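## Task

The stand's post is already pinned at the correct height and has to finish still pinned at that height; letting it come down quickly can count as failure even if a robot is holding it. Take the wooden block out of the tote and set it on the stand's top plate. At the end the tote must rest on the work bench with nothing of it sticking out past the bench edge. One or both robots may be used. Finish by opening the gripper and backing away. Any robot falling over or left leaning is a failure, and anything that stays in place only because a robot holds it is not counted as done.

## Robot and tools

Robots: r1 and r2, identical Hello Robot Stretch 3 units. Each has a two-wheel differential base (0.33 m long, 0.34 m wide, small passive omni wheel at the rear), a lift carriage on a vertical mast, and a telescoping arm that sticks out to the robot's RIGHT side. The arm cannot reach forward; to move the gripper forward or back you drive the base. Turning in place pivots about the point between the drive wheels, 0.05 m behind the front edge. With arm in and wrist folded, a turn sweeps a 0.28 m radius circle; an unfolded level gripper reaches outside it.

Frames: the base frame has its origin on the floor between the drive wheels, x forward, y left, z up. hand_pose is reported in it, located where the closed fingertips meet; with all wrist joints at zero, the hand frame's x points up, y back toward the mast, z toward the robot's rear. The odometry frame is the base frame at the start of the scene. Each robot reports in its own frames, so relative positions of the two robots can only be judged from images, lidar_m, wrist_depth_mm and head_depth_mm.

execute_actions: argument actions is a list holding one action (or empty, which just returns state and pictures). The action is an object keyed by robot name, r1 and/or r2. Per robot you may give base, joints, and contact_limits; everything in the action starts at once. base holds exactly one command and is relative to where the base last measured itself: translate_m is a straight drive distance in metres (positive forward, -1 to 1; no sideways motion); rotate_rad is an in-place turn in radians (positive = counter-clockwise/left, -3.2 to 3.2). joints is a map of absolute targets, one number per joint name: lift_m 0 to 1.1 (arm height on mast); arm_m 0 to 0.52 (extension); wrist_yaw_rad -1.345 to 4.42 (0 along the arm, positive toward the front, 3.0 folded over the base); wrist_pitch_rad -1.57 to 0.451 (0 level, negative tips fingers down); wrist_roll_rad -2.911 to 2.911 (0 fingers side by side); gripper_m -0.089 to 0.179 (larger is wider; actual fingertip gap is 0.007 less when almost shut, 0.025 less when fully open, zero below 0.007); head_pan_rad -3.953 to 1.73 (0 forward, positive left, -1.57 looks along the arm); head_tilt_rad -1.53 to 0.419 (negative looks down). contact_limits accepts only arm_m: a motor_effort percent (1 to 100) at which the arm motion halts with contact_stop; lower is softer, too low stops immediately, and the limit also caps holding force until the next action. Omitted joints or robots may keep pushing toward old targets without showing it. Unknown keys or out-of-range numbers reject the whole call. cameras lists which images to return (r1_head_camera, r1_nav_camera, r1_wrist_camera, same for r2, or all; omitted means all, [] means none); the pictures line gives their order. If a result reports a stop, later calls in that same reply are skipped. No action runs past 15 s.

wait: seconds 0 to 10; commands nothing and returns state and images. zoom_image: camera name plus region [x0, y0, x1, y1] in pixels of that camera's latest full image, top-left origin, at most 504 by 504. finished_scene: pass the current scene number; it ends the scene irreversibly and reports success, so only call it once the goal is reached and stable. Replying without any tool call ends everything.

Result lines: base_status and joint_status tell how each commanded motion ended. done (for the base it only means the wheels turned the commanded amount, slipping included); off_target means it stopped short and may still push; after contact_stop, time_out or torque_fault the old target is dropped. The arm and lift halt on firm contact and then go slack until commanded again; a slack lift with a load can creep down, and closing fingers on a surface lifts it. Base, wrist and head never contact-stop. A wrist servo overloaded for several seconds switches off for 10 s (torque_fault). on_its_own describes uncommanded joints; its held at value is the target, not the position. motor_effort is percent of maximum, positive toward higher values, peak in brackets; readings carry a fixed bias and noise. Positive wheel effort pushes forward. base_odometry counts wheel turns; heading is -3.142 to 3.142, positive left; turned_by_wheels and turned_by_imu give turning since the last result. base_tilt in degrees, forward and right positive, with up to about 4 degrees of fixed error. lidar_m: 12 distances in metres, 30-degree sectors starting straight ahead and going counter-clockwise (4th left, 7th behind, 10th right), scan plane 0.17 m high, range 0.15 to 12 m, - means nothing seen; it sees table legs not tops, misses glass, and is partly blocked by the mast and, with a low lift, by the robot's own parts. wrist_depth_mm (45 to 1000) and head_depth_mm (280 to 4000, head image sideways) are 7x7 grids of median depth, read from top left.

Speed: the base runs fast (0.30 m/s, 1.9 rad/s) only when stowed: lift_m under 0.30, arm_m under 0.03, wrist_yaw_rad over 2.54; otherwise 0.10 m/s and 0.63 rad/s.

Gripping: command gripper_m below the object's width (lower squeezes harder; overly hard squeezes are relaxed by a stall guard, so heavy items may slip; send a new value to re-squeeze). To let go, command at least 0.02 above where contact began. Neither the reading nor done proves you are holding anything; check images.

Cautions: fold or unfold the wrist only with lift_m 0.32 to 0.95, wrist_pitch_rad -0.4 and roll near 0; once folded the lift may go down to 0.25. With wrist_yaw_rad below -0.4 keep pitch at -0.5 or lower. Pushing on something rigid with the gripper above roughly 0.45 m can tip the robot before the contact stop; higher contact limits and repeated pushes make this worse. Driving while gripping or pushing something fixed, or snagging furniture (especially reversing), can tip it; back out in small steps, pull the gripper free, and if still leaning lower lift_m to about 0.2. Robots pressing on each other fails everything, and once bases touch any further drive presses hard. Both robots obey the same drive command slightly differently (up to 2.5 cm per metre), which matters if they share a load. Avoid drops, slams and hard pushes; loose objects may occasionally get nudged. The simulation keeps running while you think, holding the last command.

Each tool is called by a JSON object that holds its "name" and its "arguments".

## Session

{"name": "execute_actions", "arguments": {"actions": []}}

Scene clock: 0.00 s.
r1.base_odometry: x=+0.000 y=+0.000 heading=+0.000 (m, m, rad; r1's odometry frame)
r1.turned_by_wheels: +0.000 (rad since the last result)
r1.turned_by_imu: +0.000 (rad since the last result)
r1.base_tilt: forward=+0.5 right=-1.2 (deg)
r1.lidar_m: 1.45 3.16 3.31 1.62 1.76 1.16 2.18 3.35 1.34 1.00 0.98 1.03
r1.head_depth_mm: 1256 1253 1261 1267 1271 1270 1278 / 1444 1441 1444 1450 1455 1457 1470 / 1687 1695 1709 1710 1720 1717 1728 / 1873 2050 2057 2056 2068 2072 2054 / 1901 2487 2607 2633 2644 2639 2343 / 1874 2833 3243 3241 3233 3173 2330 / 1886 2851 3131 3103 3098 3090 2343
r1.base_status: not commanded
r1.joint_positions: lift_m=+0.372 arm_m=+0.003 wrist_yaw_rad=+3.055 wrist_pitch_rad=-0.585 wrist_roll_rad=+0.000 gripper_m=+0.037 head_pan_rad=-0.003 head_tilt_rad=-0.010
r1.joint_status: not commanded
r1.motor_effort: left_wheel=-1 right_wheel=-1 lift_m=+24 arm_m=+0 wrist_yaw_rad=+0 wrist_pitch_rad=+7 wrist_roll_rad=+0 gripper_m=+0 head_pan_rad=+0 head_tilt_rad=+2 (%)
r1.hand_pose: x=-0.0040 y=+0.0517 z=+0.3488 quat_wxyz=(+0.233, +0.685, +0.175, +0.668) (m; r1's base frame)
r1.wrist_depth_mm: - - - - - - - / - - - - 985 926 902 / 894 864 - 807 804 754 758 / 748 739 723 688 660 657 642 / 632 624 609 595 595 574 566 / 544 552 - - - 517 498 / 502 - - - 472 459 448
r2.base_odometry: x=+0.000 y=+0.000 heading=+0.000 (m, m, rad; r2's odometry frame)
r2.turned_by_wheels: +0.000 (rad since the last result)
r2.turned_by_imu: +0.000 (rad since the last result)
r2.base_tilt: forward=-2.4 right=+0.6 (deg)
r2.lidar_m: 3.17 4.07 3.90 1.35 1.71 3.28 1.20 0.87 0.84 0.87 1.19 3.05
r2.head_depth_mm: 1986 2951 3025 2955 3002 3008 2380 / 2008 2999 3233 3157 3237 3180 2371 / 2031 3056 3369 3376 3446 3278 2366 / 2033 3107 3718 3712 3576 3490 2345 / 2052 3161 3908 3834 3965 3442 2348 / 2065 3107 - - - 3487 2296 / 2100 3238 - - - 3412 2305
r2.base_status: not commanded
r2.joint_positions: lift_m=+0.335 arm_m=-0.002 wrist_yaw_rad=+3.042 wrist_pitch_rad=-0.458 wrist_roll_rad=-0.013 gripper_m=+0.037 head_pan_rad=+0.004 head_tilt_rad=-0.023
r2.joint_status: not commanded
r2.motor_effort: left_wheel=+0 right_wheel=+0 lift_m=+41 arm_m=+0 wrist_yaw_rad=+1 wrist_pitch_rad=+4 wrist_roll_rad=+0 gripper_m=-1 head_pan_rad=+0 head_tilt_rad=+2 (%)
r2.hand_pose: x=+0.0005 y=+0.0749 z=+0.3392 quat_wxyz=(+0.194, +0.691, +0.128, +0.685) (m; r2's base frame)
r2.wrist_depth_mm: - - - - - - - / - - - - - - - / 888 882 876 877 904 899 890 / 705 718 725 695 728 747 723 / 612 602 - 606 629 602 615 / 533 543 - 535 522 525 529 / 471 - - - 459 465 457
pictures: r1_head_camera (sideways: a quarter turn clockwise sets it upright), r1_nav_camera (sideways: a quarter turn counterclockwise sets it upright), r1_wrist_camera, r2_head_camera (sideways: a quarter turn clockwise sets it upright), r2_nav_camera (sideways: a quarter turn counterclockwise sets it upright), r2_wrist_camera
Images, in order (width x height): r1_head_camera 896x504, r1_nav_camera 672x504, r1_wrist_camera 644x364, r2_head_camera 896x504, r2_nav_camera 672x504, r2_wrist_camera 644x364.

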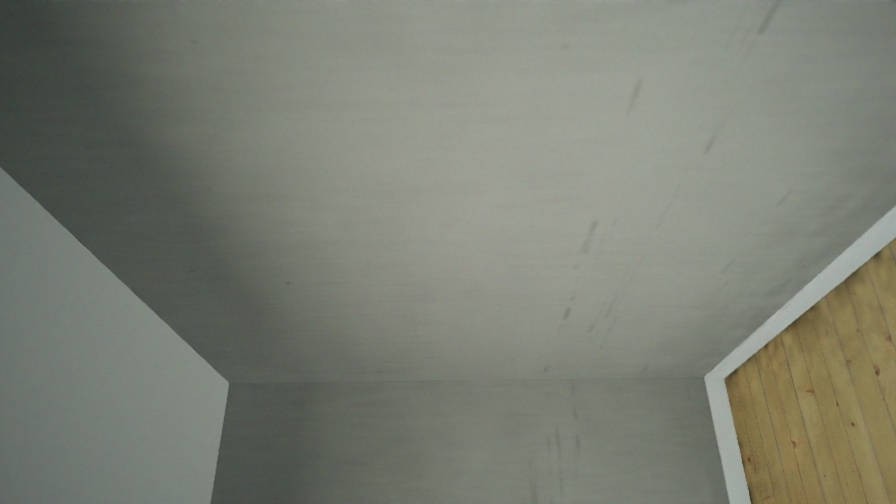

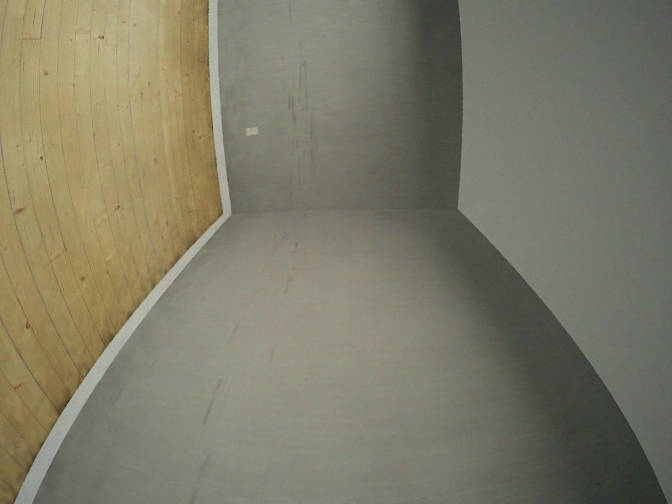

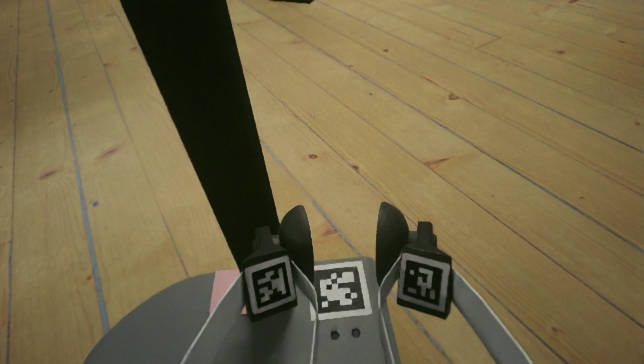

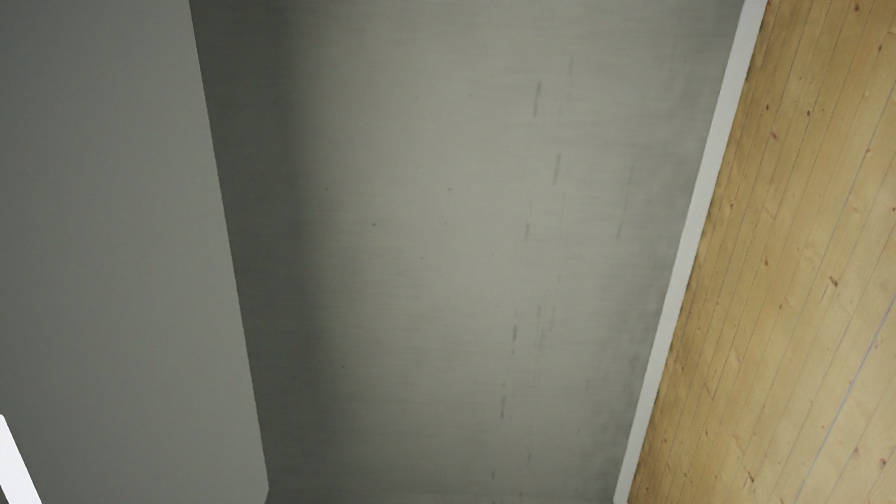

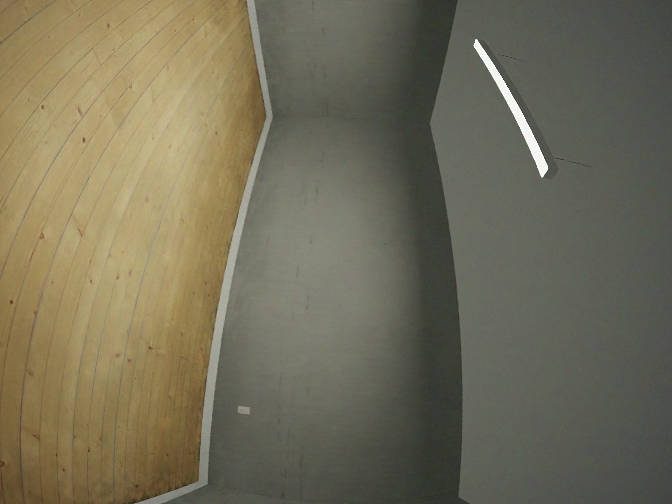

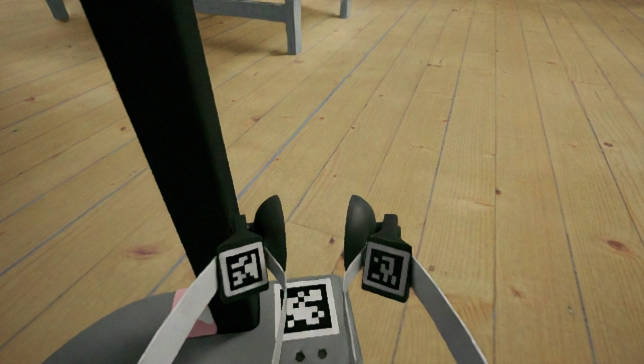

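{"name": "execute_actions", "arguments": {"actions": [{"r1":{"joints":{"head_pan_rad":1.7,"head_tilt_rad":-0.5}},"r2":{"joints":{"head_pan_rad":1.7,"head_tilt_rad":-0.5}}}], "cameras": ["r1_head_camera","r1_nav_camera","r2_head_camera","r2_nav_camera"]}}

Scene clock: 9.10 s.
r1.base_odometry: x=+0.000 y=+0.000 heading=+0.000 (m, m, rad; r1's odometry frame)
r1.turned_by_wheels: +0.000 (rad since the last result)
r1.turned_by_imu: -0.001 (rad since the last result)
r1.base_tilt: forward=+0.6 right=-1.2 (deg)
r1.lidar_m: 1.44 3.16 3.33 1.61 1.77 1.16 2.18 3.34 1.34 1.01 0.98 1.03
r1.head_depth_mm: - - - 2896 2077 1614 1334 / 3863 - - 2912 2071 1614 1336 / 3741 - - 2748 1999 1627 1333 / 3554 3950 - 2906 2084 1625 1336 / 3428 3779 - 2926 2080 1634 1333 / 3339 3605 3891 2905 2089 1631 1377 / 3272 3444 3741 3000 - - -
r1.base_status: not commanded
r1.joint_positions: lift_m=+0.372 arm_m=+0.003 wrist_yaw_rad=+3.055 wrist_pitch_rad=-0.585 wrist_roll_rad=+0.000 gripper_m=+0.037 head_pan_rad=+1.693 head_tilt_rad=-0.494
r1.joint_status: all done
r1.motor_effort: left_wheel=-1(0) right_wheel=-1(1) lift_m=+25(24) arm_m=+0(0) wrist_yaw_rad=+0(0) wrist_pitch_rad=+7(7) wrist_roll_rad=+0(0) gripper_m=+0(0) head_pan_rad=+5(60) head_tilt_rad=-3(30) (%)
r1.hand_pose: x=-0.0040 y=+0.0517 z=+0.3488 quat_wxyz=(+0.233, +0.685, +0.175, +0.668) (m; r1's base frame)
r1.wrist_depth_mm: - - - - - - - / - - - - 943 930 911 / 904 826 - 826 773 773 747 / 750 717 716 691 677 665 639 / 630 616 614 603 596 582 558 / 551 554 - - - 505 507 / 492 - - - 467 460 450
r2.base_odometry: x=+0.000 y=+0.000 heading=+0.000 (m, m, rad; r2's odometry frame)
r2.turned_by_wheels: +0.000 (rad since the last result)
r2.turned_by_imu: +0.000 (rad since the last result)
r2.base_tilt: forward=-2.3 right=+0.6 (deg)
r2.lidar_m: 3.18 4.08 3.92 1.35 1.71 3.30 1.20 0.87 0.84 0.87 1.19 3.04
r2.head_depth_mm: 3719 3862 1839 2594 2104 1653 1380 / 3986 - 1889 1509 1950 1647 1371 / - - 1856 2708 2119 1648 1362 / - - 1855 2873 1965 1641 1361 / - - 1901 2854 2029 1654 1361 / - - 2199 2813 2080 1686 1386 / - - - - - - -
r2.base_status: not commanded
r2.joint_positions: lift_m=+0.335 arm_m=-0.002 wrist_yaw_rad=+3.042 wrist_pitch_rad=-0.458 wrist_roll_rad=-0.013 gripper_m=+0.037 head_pan_rad=+1.693 head_tilt_rad=-0.494
r2.joint_status: all done
r2.motor_effort: left_wheel=+0(0) right_wheel=+0(0) lift_m=+40(40) arm_m=+0(0) wrist_yaw_rad=+1(1) wrist_pitch_rad=+4(4) wrist_roll_rad=+0(0) gripper_m=-1(0) head_pan_rad=+2(31) head_tilt_rad=-4(38) (%)
r2.hand_pose: x=+0.0005 y=+0.0749 z=+0.3392 quat_wxyz=(+0.194, +0.691, +0.128, +0.685) (m; r2's base frame)
r2.wrist_depth_mm: - - - - - - - / - - - - - - - / 885 877 899 888 894 893 912 / 710 724 716 737 729 730 746 / 598 604 - 596 616 619 614 / 517 544 - 534 511 521 528 / 469 - - - 458 464 463
pictures: r1_head_camera (sideways: a quarter turn clockwise sets it upright), r1_nav_camera (sideways: a quarter turn counterclockwise sets it upright), r2_head_camera (sideways: a quarter turn clockwise sets it upright), r2_nav_camera (sideways: a quarter turn counterclockwise sets it upright)
Images, in order (width x height): r1_head_camera 896x504, r1_nav_camera 672x504, r2_head_camera 896x504, r2_nav_camera 672x504.

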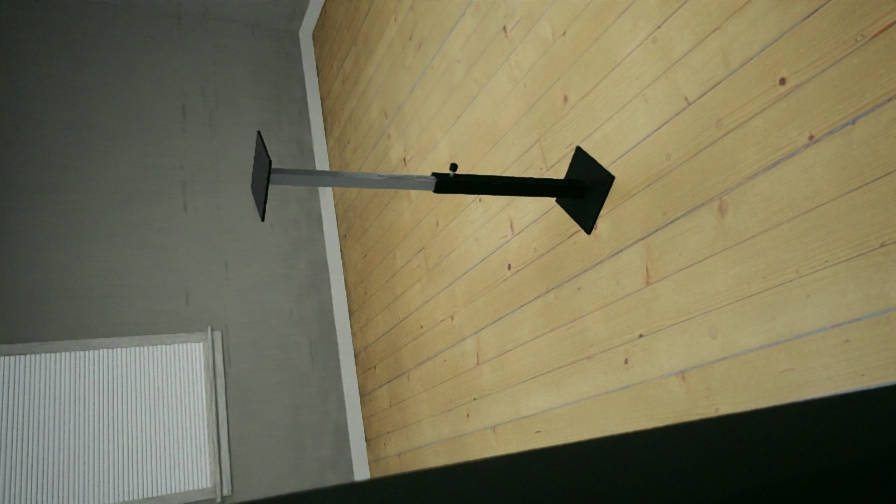

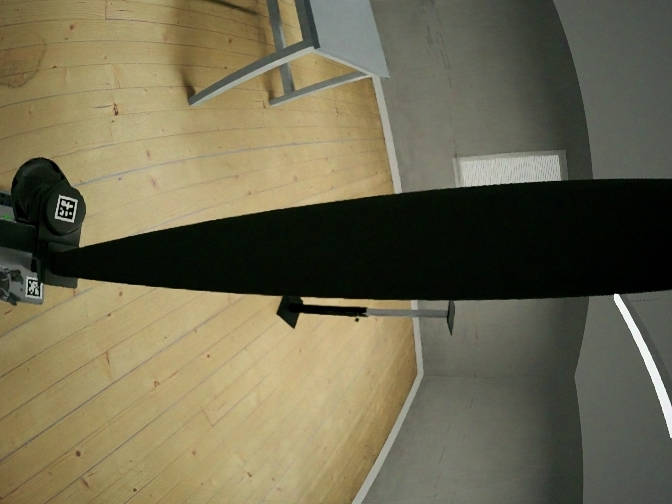

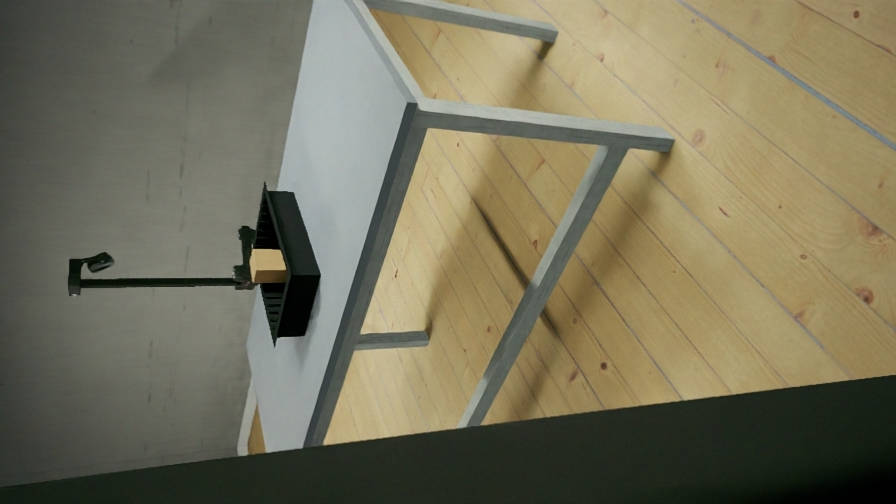

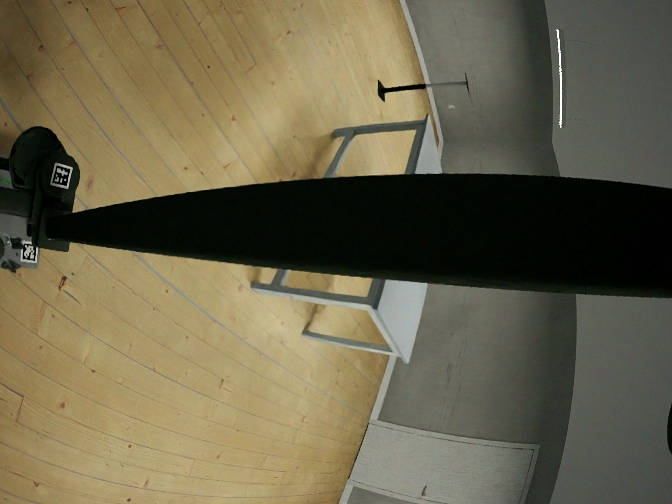

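{"name": "execute_actions", "arguments": {"actions": [{"r1":{"joints":{"head_pan_rad":-3.5,"head_tilt_rad":-0.45,"lift_m":0.28}}}], "cameras": ["r1_head_camera","r1_nav_camera"]}}

Scene clock: 18.43 s.
r1.base_odometry: x=+0.000 y=+0.000 heading=+0.000 (m, m, rad; r1's odometry frame)
r1.turned_by_wheels: +0.000 (rad since the last result)
r1.turned_by_imu: -0.001 (rad since the last result)
r1.base_tilt: forward=+0.5 right=-1.2 (deg)
r1.lidar_m: 1.44 3.17 3.30 1.61 1.76 1.16 2.18 3.36 1.34 1.01 0.98 1.03
r1.head_depth_mm: 3532 3833 - 1435 2090 1683 1372 / 3832 - - 1352 2018 1576 1368 / - - 2026 1546 2193 1669 1364 / - - 1932 2642 2182 1700 1370 / - - 2215 2804 2188 1681 1368 / - - 2228 3173 2203 1688 1374 / - - - 2824 2199 1695 1375
r1.base_status: not commanded
r1.joint_positions: lift_m=+0.280 arm_m=+0.003 wrist_yaw_rad=+3.055 wrist_pitch_rad=-0.586 wrist_roll_rad=+0.000 gripper_m=+0.037 head_pan_rad=-3.493 head_tilt_rad=-0.458
r1.joint_status: all done
r1.motor_effort: left_wheel=+0(0) right_wheel=+0(0) lift_m=+16(20) arm_m=+0(0) wrist_yaw_rad=+0(0) wrist_pitch_rad=+7(8) wrist_roll_rad=+0(0) gripper_m=+0(1) head_pan_rad=-4(59) head_tilt_rad=+4(11) (%)
r1.hand_pose: x=-0.0040 y=+0.0516 z=+0.2574 quat_wxyz=(+0.233, +0.685, +0.175, +0.668) (m; r1's base frame)
r1.wrist_depth_mm: - - - - 959 945 921 / 876 872 828 790 784 761 721 / 714 691 - 647 643 623 607 / 599 595 575 557 558 535 520 / 516 527 - - 480 466 455 / 467 - - - - 418 410 / - - - - 373 372 368
r2.base_odometry: x=+0.000 y=+0.000 heading=+0.000 (m, m, rad; r2's odometry frame)
r2.turned_by_wheels: +0.000 (rad since the last result)
r2.turned_by_imu: +0.000 (rad since the last result)
r2.base_tilt: forward=-2.4 right=+0.5 (deg)
r2.lidar_m: 3.18 4.11 3.92 1.35 1.71 3.29 1.20 0.87 0.84 0.87 1.19 3.05
r2.head_depth_mm: 3655 - 1879 2623 2110 1654 1375 / 3854 - 1864 1527 1969 1667 1368 / - - 1853 2679 2099 1649 1362 / - - 1844 2845 1952 1644 1363 / - - 1900 2865 2006 1633 1366 / - - 2207 2860 2094 1666 1397 / - - - - - - -
r2.base_status: not commanded
r2.joint_positions: lift_m=+0.335 arm_m=-0.002 wrist_yaw_rad=+3.042 wrist_pitch_rad=-0.458 wrist_roll_rad=-0.013 gripper_m=+0.037 head_pan_rad=+1.693 head_tilt_rad=-0.494
r2.joint_status: not commanded
r2.motor_effort: left_wheel=+0(0) right_wheel=+0(0) lift_m=+39(40) arm_m=+0(0) wrist_yaw_rad=+1(0) wrist_pitch_rad=+5(4) wrist_roll_rad=+0(0) gripper_m=-1(1) head_pan_rad=+2(2) head_tilt_rad=-4(4) (%)
r2.hand_pose: x=+0.0005 y=+0.0749 z=+0.3392 quat_wxyz=(+0.194, +0.691, +0.128, +0.685) (m; r2's base frame)
r2.wrist_depth_mm: - - - - - - - / - - - - - - - / 900 889 890 895 910 892 885 / 728 723 744 706 712 728 728 / 612 600 - 613 622 614 610 / 519 533 - 541 510 534 525 / 465 - - - 460 458 461
pictures: r1_head_camera (sideways: a quarter turn clockwise sets it upright), r1_nav_camera (sideways: a quarter turn counterclockwise sets it upright)
Images, in order (width x height): r1_head_camera 896x504, r1_nav_camera 672x504.

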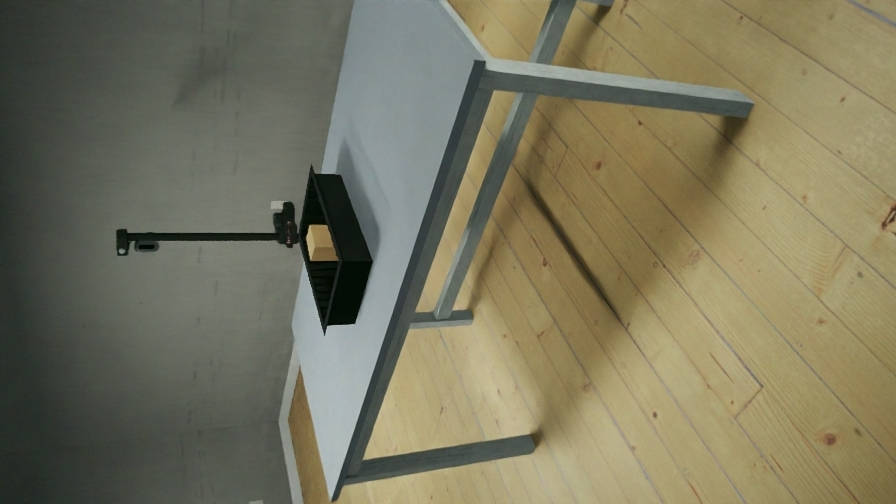

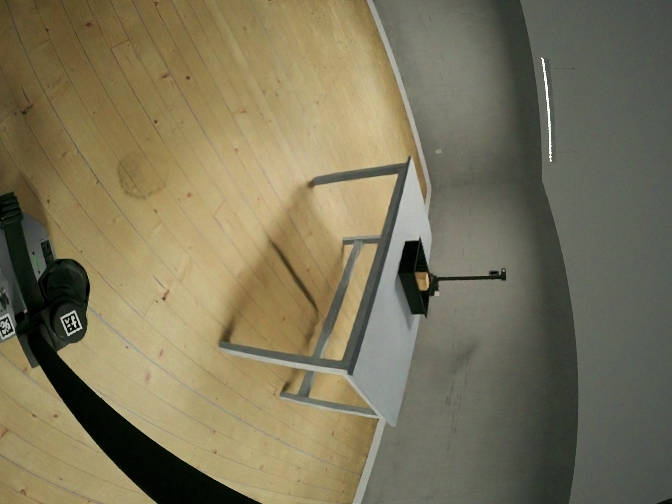

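{"name": "execute_actions", "arguments": {"actions": [{"r1":{"base":{"rotate_rad":3.09},"joints":{"head_pan_rad":-0.6,"head_tilt_rad":-0.6,"wrist_pitch_rad":-0.4}}}], "cameras": []}}

{"name": "execute_actions", "arguments": {"actions": [{"r1":{"base":{"translate_m":1.0}}}], "cameras": ["r1_head_camera","r1_nav_camera"]}}

Scene clock: 64.47 s.
r1.base_odometry: x=+0.000 y=+0.000 heading=+3.090 (m, m, rad; r1's odometry frame)
r1.turned_by_wheels: +3.090 (rad since the last result)
r1.turned_by_imu: +3.095 (rad since the last result)
r1.base_tilt: forward=+0.6 right=-1.2 (deg)
r1.lidar_m: 2.18 3.97 1.40 1.02 0.99 1.01 1.38 3.15 3.29 1.62 3.76 1.16
r1.head_depth_mm: 3225 3497 3546 2416 1843 1493 1254 / 3318 3660 3500 2438 1853 1501 1261 / 3479 3897 1745 2225 1853 1493 1261 / 3680 - 1425 2145 1739 1490 1258 / 3835 - 1422 2321 1862 1505 1257 / - - 1521 2387 1864 1498 1262 / - - 1529 2457 1866 1508 1264
r1.base_status: done
r1.joint_positions: lift_m=+0.280 arm_m=+0.003 wrist_yaw_rad=+3.055 wrist_pitch_rad=-0.420 wrist_roll_rad=+0.000 gripper_m=+0.037 head_pan_rad=-0.607 head_tilt_rad=-0.593
r1.joint_status: all done
r1.motor_effort: left_wheel=-3(9) right_wheel=+3(13) lift_m=+17(17) arm_m=+0(0) wrist_yaw_rad=+0(1) wrist_pitch_rad=+11(12) wrist_roll_rad=+0(0) gripper_m=+0(0) head_pan_rad=+4(59) head_tilt_rad=-4(16) (%)
r1.hand_pose: x=-0.0020 y=+0.0754 z=+0.2926 quat_wxyz=(+0.177, +0.697, +0.118, +0.685) (m; r1's base frame)
r1.wrist_depth_mm: 745 814 - - - - - / 783 877 - - - - - / 853 880 925 902 871 851 826 / 785 746 - 707 679 682 661 / 625 618 - 585 589 566 556 / 526 519 - - - 478 476 / 462 - - - 424 420 416
r2.base_odometry: x=+0.000 y=+0.000 heading=+0.000 (m, m, rad; r2's odometry frame)
r2.turned_by_wheels: +0.000 (rad since the last result)
r2.turned_by_imu: +0.000 (rad since the last result)
r2.base_tilt: forward=-2.4 right=+0.5 (deg)
r2.lidar_m: 3.18 4.11 3.92 1.35 1.71 3.29 1.20 0.87 0.84 0.87 1.19 3.05
r2.head_depth_mm: 3748 3978 1870 2574 2123 1664 1378 / 3942 - 1847 1516 1940 1643 1364 / - - 1874 2731 2084 1630 1356 / - - 1826 2851 1965 1634 1365 / - - 1909 2883 2056 1648 1360 / - - 2199 2844 2099 1673 1393 / - - - - - - -
r2.base_status: not commanded
r2.joint_positions: lift_m=+0.335 arm_m=-0.002 wrist_yaw_rad=+3.042 wrist_pitch_rad=-0.458 wrist_roll_rad=-0.013 gripper_m=+0.037 head_pan_rad=+1.693 head_tilt_rad=-0.494
r2.joint_status: not commanded
r2.motor_effort: left_wheel=+0(0) right_wheel=+0(0) lift_m=+40(41) arm_m=+0(0) wrist_yaw_rad=+0(0) wrist_pitch_rad=+4(4) wrist_roll_rad=+0(0) gripper_m=-1(1) head_pan_rad=+2(2) head_tilt_rad=-4(3) (%)
r2.hand_pose: x=+0.0005 y=+0.0749 z=+0.3392 quat_wxyz=(+0.194, +0.691, +0.128, +0.685) (m; r2's base frame)
r2.wrist_depth_mm: - - - - - - - / - - - - - - - / 881 899 897 917 923 922 910 / 723 700 727 724 721 726 730 / 601 611 - 605 623 603 607 / 527 537 - 535 511 522 526 / 469 - - - 458 451 465
pictures: none
No camera images: the call's "cameras" was empty. Leave "cameras" out to get every camera's image.

Scene clock: 69.47 s.
r1.base_odometry: x=-0.999 y=+0.052 heading=+3.090 (m, m, rad; r1's odometry frame)
r1.turned_by_wheels: +0.000 (rad since the last result)
r1.turned_by_imu: +0.000 (rad since the last result)
r1.base_tilt: forward=+0.5 right=-1.2 (deg)
r1.lidar_m: 1.17 4.72 2.10 1.55 1.50 1.54 2.10 4.02 1.86 0.64 1.19 1.23
r1.head_depth_mm: 2771 3016 3274 980 752 1381 1251 / 2936 3138 3337 981 753 1419 1253 / 3012 3308 3473 907 754 1496 1259 / 3157 3517 1231 890 781 1497 1258 / 3288 3584 1420 906 841 1506 1264 / 3429 3849 1433 991 1685 1506 1260 / 3596 - 1426 995 1744 1509 1266
r1.base_status: done
r1.joint_positions: lift_m=+0.280 arm_m=+0.003 wrist_yaw_rad=+3.055 wrist_pitch_rad=-0.419 wrist_roll_rad=+0.000 gripper_m=+0.037 head_pan_rad=-0.607 head_tilt_rad=-0.593
r1.joint_status: not commanded
r1.motor_effort: left_wheel=-3(6) right_wheel=+3(11) lift_m=+17(17) arm_m=+0(0) wrist_yaw_rad=+0(0) wrist_pitch_rad=+11(11) wrist_roll_rad=+0(0) gripper_m=+0(0) head_pan_rad=+6(4) head_tilt_rad=-3(4) (%)
r1.hand_pose: x=-0.0020 y=+0.0755 z=+0.2927 quat_wxyz=(+0.177, +0.697, +0.118, +0.685) (m; r1's base frame)
r1.wrist_depth_mm: - - - - - - - / - - - - - - - / - 975 913 931 880 867 812 / 785 741 - 702 690 679 658 / 632 614 - 574 583 562 544 / 531 521 - - - 488 468 / 457 - - - 422 418 411
r2.base_odometry: x=+0.000 y=+0.000 heading=+0.000 (m, m, rad; r2's odometry frame)
r2.turned_by_wheels: +0.000 (rad since the last result)
r2.turned_by_imu: +0.000 (rad since the last result)
r2.base_tilt: forward=-2.3 right=+0.5 (deg)
r2.lidar_m: 3.17 4.09 3.91 1.35 1.71 3.29 1.20 0.87 0.84 0.87 1.19 3.06
r2.head_depth_mm: 3645 3921 1851 2585 2126 1660 1360 / 3974 - 1872 1497 1950 1643 1362 / - - 1863 2731 2102 1655 1366 / - - 1848 2835 1949 1642 1358 / - - 1913 2852 2015 1641 1366 / - - 2187 2878 2085 1674 1405 / - - - - - - -
r2.base_status: not commanded
r2.joint_positions: lift_m=+0.335 arm_m=-0.002 wrist_yaw_rad=+3.042 wrist_pitch_rad=-0.458 wrist_roll_rad=-0.013 gripper_m=+0.037 head_pan_rad=+1.693 head_tilt_rad=-0.494
r2.joint_status: not commanded
r2.motor_effort: left_wheel=+0(0) right_wheel=+0(0) lift_m=+41(40) arm_m=+0(0) wrist_yaw_rad=+0(0) wrist_pitch_rad=+4(4) wrist_roll_rad=+0(0) gripper_m=-1(1) head_pan_rad=+2(2) head_tilt_rad=-4(4) (%)
r2.hand_pose: x=+0.0005 y=+0.0749 z=+0.3392 quat_wxyz=(+0.194, +0.691, +0.128, +0.685) (m; r2's base frame)
r2.wrist_depth_mm: - - - - - - - / - - - - - - - / 883 899 904 881 910 905 918 / 717 740 724 722 732 717 726 / 598 604 - 607 597 620 622 / 524 538 - 542 517 524 521 / 469 - - - 459 460 462
pictures: r1_head_camera (sideways: a quarter turn clockwise sets it upright), r1_nav_camera (sideways: a quarter turn counterclockwise sets it upright)
Images, in order (width x height): r1_head_camera 896x504, r1_nav_camera 672x504.

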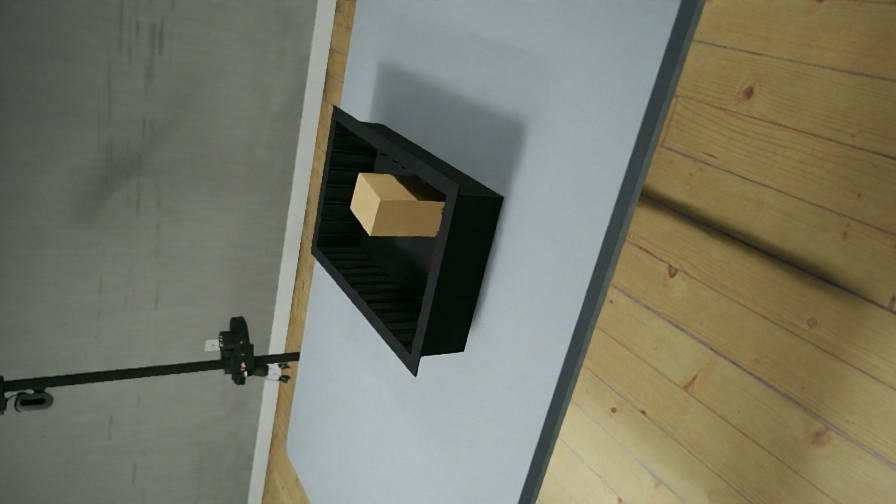

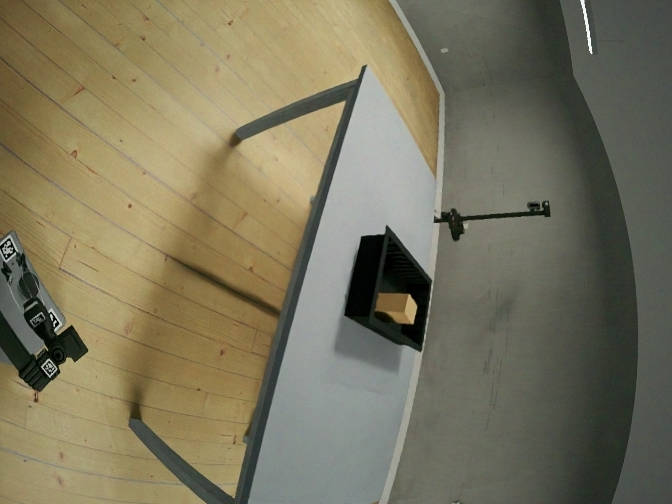

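{"name": "execute_actions", "arguments": {"actions": [{"r1":{"base":{"translate_m":0.4},"joints":{"lift_m":0.93,"head_pan_rad":-1.5,"head_tilt_rad":-0.7}}}], "cameras": []}}

{"name": "execute_actions", "arguments": {"actions": [{"r1":{"base":{"rotate_rad":0.565},"joints":{"wrist_yaw_rad":0,"gripper_m":0.15}}}], "cameras": ["r1_head_camera","r1_wrist_camera"]}}

Scene clock: 96.17 s.
r1.base_odometry: x=-1.398 y=+0.073 heading=+3.090 (m, m, rad; r1's odometry frame)
r1.turned_by_wheels: +0.000 (rad since the last result)
r1.turned_by_imu: -0.001 (rad since the last result)
r1.base_tilt: forward=+0.5 right=-1.2 (deg)
r1.lidar_m: 0.77 4.37 2.40 1.76 1.71 1.75 2.38 4.36 0.77 1.03 0.99 1.02
r1.head_depth_mm: 3530 3856 2789 847 720 - 1151 / 3379 3701 1130 848 690 - - / 3185 3551 1133 852 680 - - / 3035 3415 1135 850 692 - 1156 / 2889 3235 1135 854 683 - 1154 / 2761 3061 1138 794 646 571 1156 / 2624 2935 2795 704 630 571 521
r1.base_status: done
r1.joint_positions: lift_m=+0.930 arm_m=+0.003 wrist_yaw_rad=+3.055 wrist_pitch_rad=-0.419 wrist_roll_rad=+0.000 gripper_m=+0.037 head_pan_rad=-1.493 head_tilt_rad=-0.692
r1.joint_status: all done
r1.motor_effort: left_wheel=-1(10) right_wheel=+2(10) lift_m=+31(32) arm_m=+0(0) wrist_yaw_rad=+0(0) wrist_pitch_rad=+10(11) wrist_roll_rad=+0(0) gripper_m=+0(0) head_pan_rad=-4(58) head_tilt_rad=-5(15) (%)
r1.hand_pose: x=-0.0020 y=+0.0755 z=+0.9421 quat_wxyz=(+0.177, +0.697, +0.117, +0.685) (m; r1's base frame)
r1.wrist_depth_mm: - - - - - - - / - - - - - - - / - - - - - - - / - - - - - - - / - - - - - - - / - - - - - - - / - - - - - - -
r2.base_odometry: x=+0.000 y=+0.000 heading=+0.000 (m, m, rad; r2's odometry frame)
r2.turned_by_wheels: +0.000 (rad since the last result)
r2.turned_by_imu: +0.000 (rad since the last result)
r2.base_tilt: forward=-2.3 right=+0.5 (deg)
r2.lidar_m: 3.18 4.11 3.92 1.35 1.71 3.29 1.20 0.87 0.84 0.87 1.19 3.06
r2.head_depth_mm: 3695 3959 1869 2607 2094 1649 1365 / 3887 - 1862 1517 1972 1659 1365 / - - 1865 2764 2115 1646 1364 / - - 1857 2895 1983 1650 1367 / - - 1895 2887 2017 1643 1361 / - - 2200 2869 2079 1682 1384 / - - - - - - -
r2.base_status: not commanded
r2.joint_positions: lift_m=+0.335 arm_m=-0.002 wrist_yaw_rad=+3.042 wrist_pitch_rad=-0.458 wrist_roll_rad=-0.013 gripper_m=+0.037 head_pan_rad=+1.693 head_tilt_rad=-0.494
r2.joint_status: not commanded
r2.motor_effort: left_wheel=+0(0) right_wheel=+0(0) lift_m=+40(40) arm_m=+0(0) wrist_yaw_rad=+0(1) wrist_pitch_rad=+5(4) wrist_roll_rad=+0(0) gripper_m=-1(1) head_pan_rad=+2(2) head_tilt_rad=-4(4) (%)
r2.hand_pose: x=+0.0005 y=+0.0749 z=+0.3392 quat_wxyz=(+0.194, +0.691, +0.128, +0.685) (m; r2's base frame)
r2.wrist_depth_mm: - - - - - - - / - - - - - - - / 903 898 894 887 884 906 888 / 718 715 709 723 731 732 735 / 604 619 - 611 624 621 608 / 522 539 - 547 533 522 528 / 463 - - - 461 466 461
pictures: none
No camera images: the call's "cameras" was empty. Leave "cameras" out to get every camera's image.

Scene clock: 98.70 s.
r1.base_odometry: x=-1.398 y=+0.073 heading=-2.629 (m, m, rad; r1's odometry frame)
r1.turned_by_wheels: +0.565 (rad since the last result)
r1.turned_by_imu: +0.567 (rad since the last result)
r1.base_tilt: forward=+0.5 right=-1.2 (deg)
r1.lidar_m: 4.36 2.29 1.74 1.69 1.77 2.49 4.36 0.77 1.02 0.99 1.04 0.78
r1.head_depth_mm: 2644 2920 2788 848 721 - - / 2668 3012 2792 764 644 - - / 2687 3025 1128 753 - - - / 2710 3053 975 848 652 564 1204 / 2748 3092 1130 793 663 583 1200 / 2777 3134 1142 854 685 584 1199 / 2810 3175 1135 854 685 600 1208
r1.base_status: done
r1.joint_positions: lift_m=+0.930 arm_m=+0.003 wrist_yaw_rad=+0.002 wrist_pitch_rad=-0.419 wrist_roll_rad=+0.000 gripper_m=+0.150 head_pan_rad=-1.493 head_tilt_rad=-0.692
r1.joint_status: all done
r1.motor_effort: left_wheel=-2(8) right_wheel=+3(7) lift_m=+31(31) arm_m=+0(0) wrist_yaw_rad=-1(2) wrist_pitch_rad=+10(10) wrist_roll_rad=+0(0) gripper_m=+1(86) head_pan_rad=-3(4) head_tilt_rad=-4(4) (%)
r1.hand_pose: x=-0.0211 y=-0.3722 z=+0.9421 quat_wxyz=(+0.692, +0.148, -0.691, -0.147) (m; r1's base frame)
r1.wrist_depth_mm: - - - - - - - / - - - 648 - - 799 / 744 702 633 622 538 623 598 / 558 552 473 497 444 491 479 / 457 455 344 338 336 410 404 / 385 - 359 359 355 342 350 / 341 316 321 316 309 307 295
r2.base_odometry: x=+0.000 y=+0.000 heading=+0.000 (m, m, rad; r2's odometry frame)
r2.turned_by_wheels: +0.000 (rad since the last result)
r2.turned_by_imu: +0.000 (rad since the last result)
r2.base_tilt: forward=-2.4 right=+0.5 (deg)
r2.lidar_m: 3.16 4.09 3.92 1.35 1.71 3.28 1.19 0.87 0.84 0.87 1.19 3.05
r2.head_depth_mm: 3678 3847 1867 2626 2096 1656 1366 / 3839 - 1864 1518 1958 1662 1367 / - - 1860 2662 2101 1659 1369 / - - 1849 2882 1964 1656 1363 / - - 1905 2840 2019 1652 1354 / - - 2229 2864 2077 1670 1394 / - - - - - - -
r2.base_status: not commanded
r2.joint_positions: lift_m=+0.335 arm_m=-0.002 wrist_yaw_rad=+3.042 wrist_pitch_rad=-0.458 wrist_roll_rad=-0.013 gripper_m=+0.037 head_pan_rad=+1.693 head_tilt_rad=-0.494
r2.joint_status: not commanded
r2.motor_effort: left_wheel=+0(0) right_wheel=+0(0) lift_m=+39(40) arm_m=+0(0) wrist_yaw_rad=+2(0) wrist_pitch_rad=+5(5) wrist_roll_rad=+0(0) gripper_m=-1(1) head_pan_rad=+2(2) head_tilt_rad=-4(4) (%)
r2.hand_pose: x=+0.0005 y=+0.0749 z=+0.3392 quat_wxyz=(+0.194, +0.691, +0.128, +0.685) (m; r2's base frame)
r2.wrist_depth_mm: - - - - - - - / - - - - - - - / 877 888 890 908 883 902 913 / 712 721 707 727 722 719 737 / 605 599 - 603 618 605 610 / 522 535 - 538 513 530 524 / 471 - - - 458 462 462
pictures: r1_head_camera (sideways: a quarter turn clockwise sets it upright), r1_wrist_camera
Images, in order (width x height): r1_head_camera 896x504, r1_wrist_camera 644x364.

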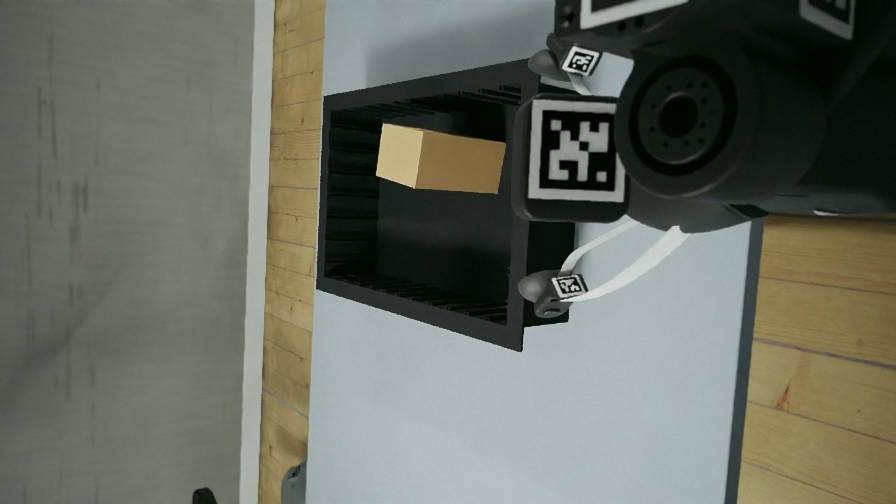

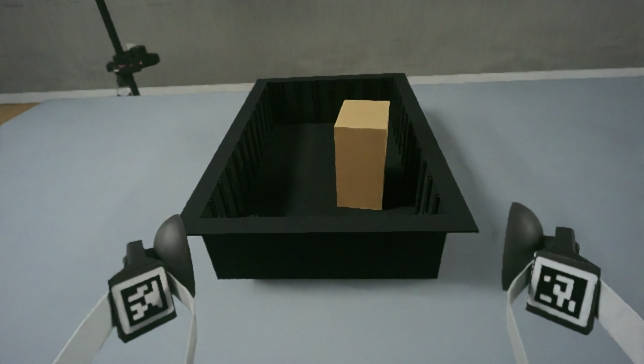

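{"name": "execute_actions", "arguments": {"actions": [{"r1":{"base":{"translate_m":-0.035},"joints":{"wrist_pitch_rad":-0.19,"gripper_m":0.13,"lift_m":0.85,"arm_m":0.15}}}], "cameras": ["r1_head_camera","r1_wrist_camera","r2_head_camera"]}}

Scene clock: 118.57 s.
r1.base_odometry: x=-1.368 y=+0.090 heading=-2.629 (m, m, rad; r1's odometry frame)
r1.turned_by_wheels: +0.000 (rad since the last result)
r1.turned_by_imu: -0.001 (rad since the last result)
r1.base_tilt: forward=+0.6 right=-1.2 (deg)
r1.lidar_m: 4.40 2.30 1.74 1.69 1.78 2.49 4.33 0.74 1.02 0.99 1.04 0.81
r1.head_depth_mm: 2642 2956 2807 909 - 541 1174 / 2662 2940 2791 880 - 555 1176 / 2678 3039 1129 729 - 554 1204 / 2713 3093 982 846 653 568 1204 / 2738 3100 1133 794 661 583 1208 / 2765 3126 1135 854 684 584 1205 / 2827 3140 1139 852 684 585 1208
r1.base_status: done
r1.joint_positions: lift_m=+0.850 arm_m=+0.150 wrist_yaw_rad=+0.000 wrist_pitch_rad=-0.211 wrist_roll_rad=+0.000 gripper_m=+0.130 head_pan_rad=-1.493 head_tilt_rad=-0.692
r1.joint_status: all done
r1.motor_effort: left_wheel=-3(7) right_wheel=+3(4) lift_m=+17(28) arm_m=+4(3) wrist_yaw_rad=+0(1) wrist_pitch_rad=+12(11) wrist_roll_rad=+0(0) gripper_m=+0(76) head_pan_rad=-5(4) head_tilt_rad=-4(4) (%)
r1.hand_pose: x=-0.0214 y=-0.5401 z=+0.9118 quat_wxyz=(+0.703, +0.075, -0.703, -0.075) (m; r1's base frame)
r1.wrist_depth_mm: - - - - - - - / - - - - - - - / - - - - - - - / 672 660 514 506 482 560 546 / 488 389 436 248 314 448 419 / 381 252 361 264 291 221 344 / 210 283 298 282 273 233 279
r2.base_odometry: x=+0.000 y=+0.000 heading=+0.000 (m, m, rad; r2's odometry frame)
r2.turned_by_wheels: +0.000 (rad since the last result)
r2.turned_by_imu: +0.000 (rad since the last result)
r2.base_tilt: forward=-2.4 right=+0.5 (deg)
r2.lidar_m: 3.18 4.12 3.90 1.35 1.71 3.29 1.20 0.87 0.84 0.87 1.19 3.04
r2.head_depth_mm: 3668 3907 1866 2623 2110 1669 1360 / 3886 - 1853 1517 1951 1650 1377 / - - 1869 2663 2071 1660 1369 / - - 1848 2866 1969 1643 1353 / - - 1895 2879 2020 1651 1367 / - - 2205 2867 2084 1668 1391 / - - - - - - -
r2.base_status: not commanded
r2.joint_positions: lift_m=+0.335 arm_m=-0.002 wrist_yaw_rad=+3.042 wrist_pitch_rad=-0.458 wrist_roll_rad=-0.013 gripper_m=+0.037 head_pan_rad=+1.693 head_tilt_rad=-0.494
r2.joint_status: not commanded
r2.motor_effort: left_wheel=+0(0) right_wheel=+0(0) lift_m=+40(40) arm_m=+0(0) wrist_yaw_rad=+0(0) wrist_pitch_rad=+4(4) wrist_roll_rad=+0(0) gripper_m=-2(1) head_pan_rad=+2(2) head_tilt_rad=-4(4) (%)
r2.hand_pose: x=+0.0005 y=+0.0749 z=+0.3392 quat_wxyz=(+0.194, +0.691, +0.128, +0.685) (m; r2's base frame)
r2.wrist_depth_mm: - - - - - - - / - - - - - - - / 878 873 925 904 906 893 895 / 718 713 719 724 715 717 727 / 612 604 - 596 613 601 611 / 525 527 - 535 508 526 521 / 467 - - - 455 464 461
pictures: r1_head_camera (sideways: a quarter turn clockwise sets it upright), r1_wrist_camera, r2_head_camera (sideways: a quarter turn clockwise sets it upright)
Images, in order (width x height): r1_head_camera 896x504, r1_wrist_camera 644x364, r2_head_camera 896x504.

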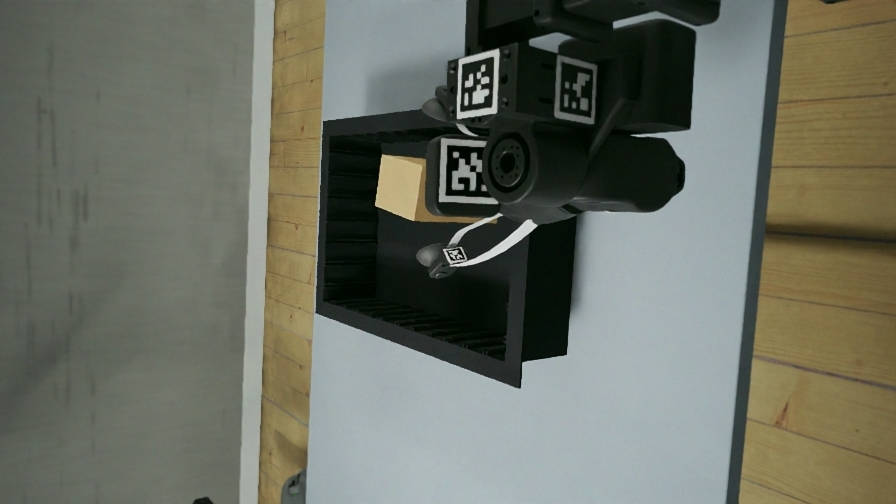

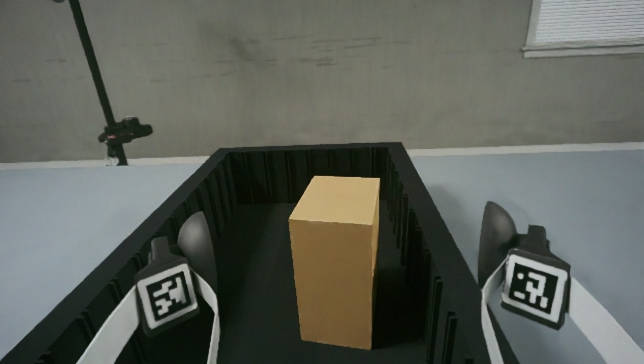

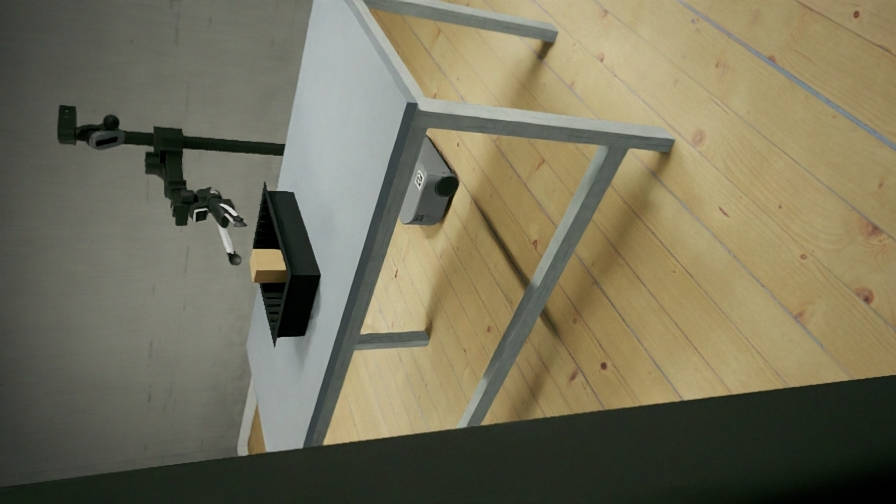

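{"name": "execute_actions", "arguments": {"actions": [{"r1":{"joints":{"lift_m":0.815,"arm_m":0.22,"wrist_yaw_rad":-0.05}}}], "cameras": ["r1_head_camera","r1_wrist_camera","r2_head_camera"]}}

Scene clock: 129.03 s.
r1.base_odometry: x=-1.368 y=+0.090 heading=-2.629 (m, m, rad; r1's odometry frame)
r1.turned_by_wheels: +0.000 (rad since the last result)
r1.turned_by_imu: -0.001 (rad since the last result)
r1.base_tilt: forward=+0.6 right=-1.2 (deg)
r1.lidar_m: 4.39 2.30 1.74 1.69 1.77 2.50 4.32 0.74 1.02 0.99 1.03 0.80
r1.head_depth_mm: 2649 2925 2774 911 - 555 1163 / 2656 2973 2800 883 - 569 1175 / 2690 3014 1132 - - 568 1201 / 2701 3080 981 848 649 569 1203 / 2740 3080 1134 795 661 584 1198 / 2792 3124 1138 854 684 583 1199 / 2811 3186 1140 854 682 585 1211
r1.base_status: not commanded
r1.joint_positions: lift_m=+0.815 arm_m=+0.220 wrist_yaw_rad=-0.049 wrist_pitch_rad=-0.211 wrist_roll_rad=+0.000 gripper_m=+0.130 head_pan_rad=-1.493 head_tilt_rad=-0.692
r1.joint_status: all done
r1.motor_effort: left_wheel=-2(2) right_wheel=+3(3) lift_m=+17(17) arm_m=+4(5) wrist_yaw_rad=-1(2) wrist_pitch_rad=+12(12) wrist_roll_rad=+0(0) gripper_m=+0(1) head_pan_rad=-5(3) head_tilt_rad=-4(4) (%)
r1.hand_pose: x=-0.0335 y=-0.6098 z=+0.8769 quat_wxyz=(+0.701, +0.057, -0.704, -0.092) (m; r1's base frame)
r1.wrist_depth_mm: - - - - - - - / - - - - - - - / - - - - - - - / 586 360 431 216 430 482 469 / 324 290 353 164 249 387 357 / 215 263 285 169 260 165 293 / 211 252 248 185 231 147 241
r2.base_odometry: x=+0.000 y=+0.000 heading=+0.000 (m, m, rad; r2's odometry frame)
r2.turned_by_wheels: +0.000 (rad since the last result)
r2.turned_by_imu: +0.000 (rad since the last result)
r2.base_tilt: forward=-2.4 right=+0.5 (deg)
r2.lidar_m: 3.17 4.11 3.92 1.34 1.71 3.28 1.20 0.87 0.84 0.87 1.19 3.05
r2.head_depth_mm: 3629 3940 1860 2601 2118 1658 1377 / 3875 - 1853 1500 1943 1652 1367 / - - 1861 2705 2105 1658 1366 / - - 1860 2821 1982 1641 1360 / - - 1907 2828 2042 1662 1359 / - - 2204 2807 2110 1670 1392 / - - - - - - -
r2.base_status: not commanded
r2.joint_positions: lift_m=+0.335 arm_m=-0.002 wrist_yaw_rad=+3.042 wrist_pitch_rad=-0.458 wrist_roll_rad=-0.013 gripper_m=+0.037 head_pan_rad=+1.693 head_tilt_rad=-0.494
r2.joint_status: not commanded
r2.motor_effort: left_wheel=-1(0) right_wheel=+0(0) lift_m=+41(40) arm_m=+0(0) wrist_yaw_rad=+0(0) wrist_pitch_rad=+4(4) wrist_roll_rad=+0(0) gripper_m=-1(1) head_pan_rad=+2(2) head_tilt_rad=-4(4) (%)
r2.hand_pose: x=+0.0005 y=+0.0749 z=+0.3392 quat_wxyz=(+0.194, +0.691, +0.128, +0.685) (m; r2's base frame)
r2.wrist_depth_mm: - - - - - - - / - - - - - - - / 908 873 893 909 900 924 902 / 718 712 717 738 723 729 724 / 605 610 - 603 620 615 612 / 521 532 - 543 502 530 526 / 464 - - - 460 466 460
pictures: r1_head_camera (sideways: a quarter turn clockwise sets it upright), r1_wrist_camera, r2_head_camera (sideways: a quarter turn clockwise sets it upright)
Images, in order (width x height): r1_head_camera 896x504, r1_wrist_camera 644x364, r2_head_camera 896x504.

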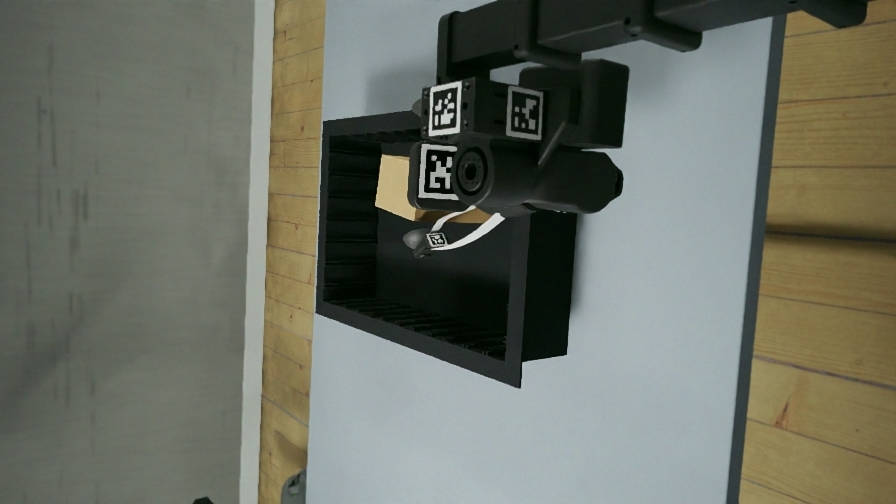

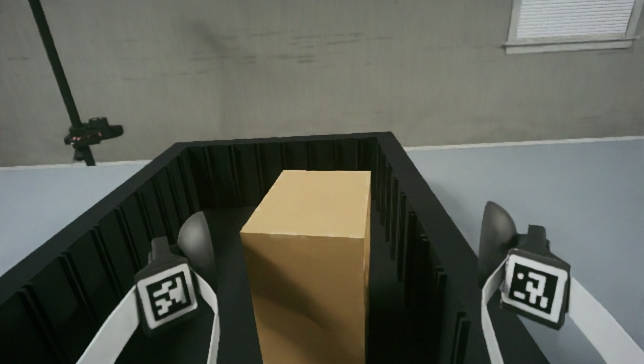

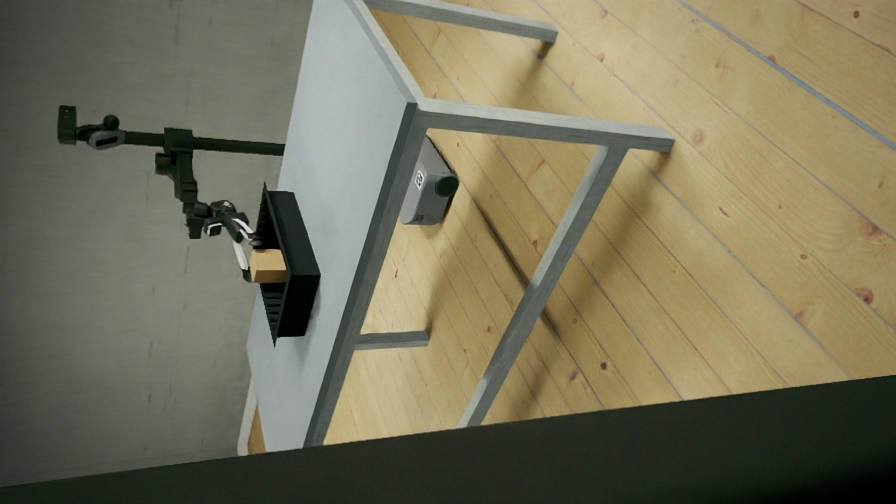

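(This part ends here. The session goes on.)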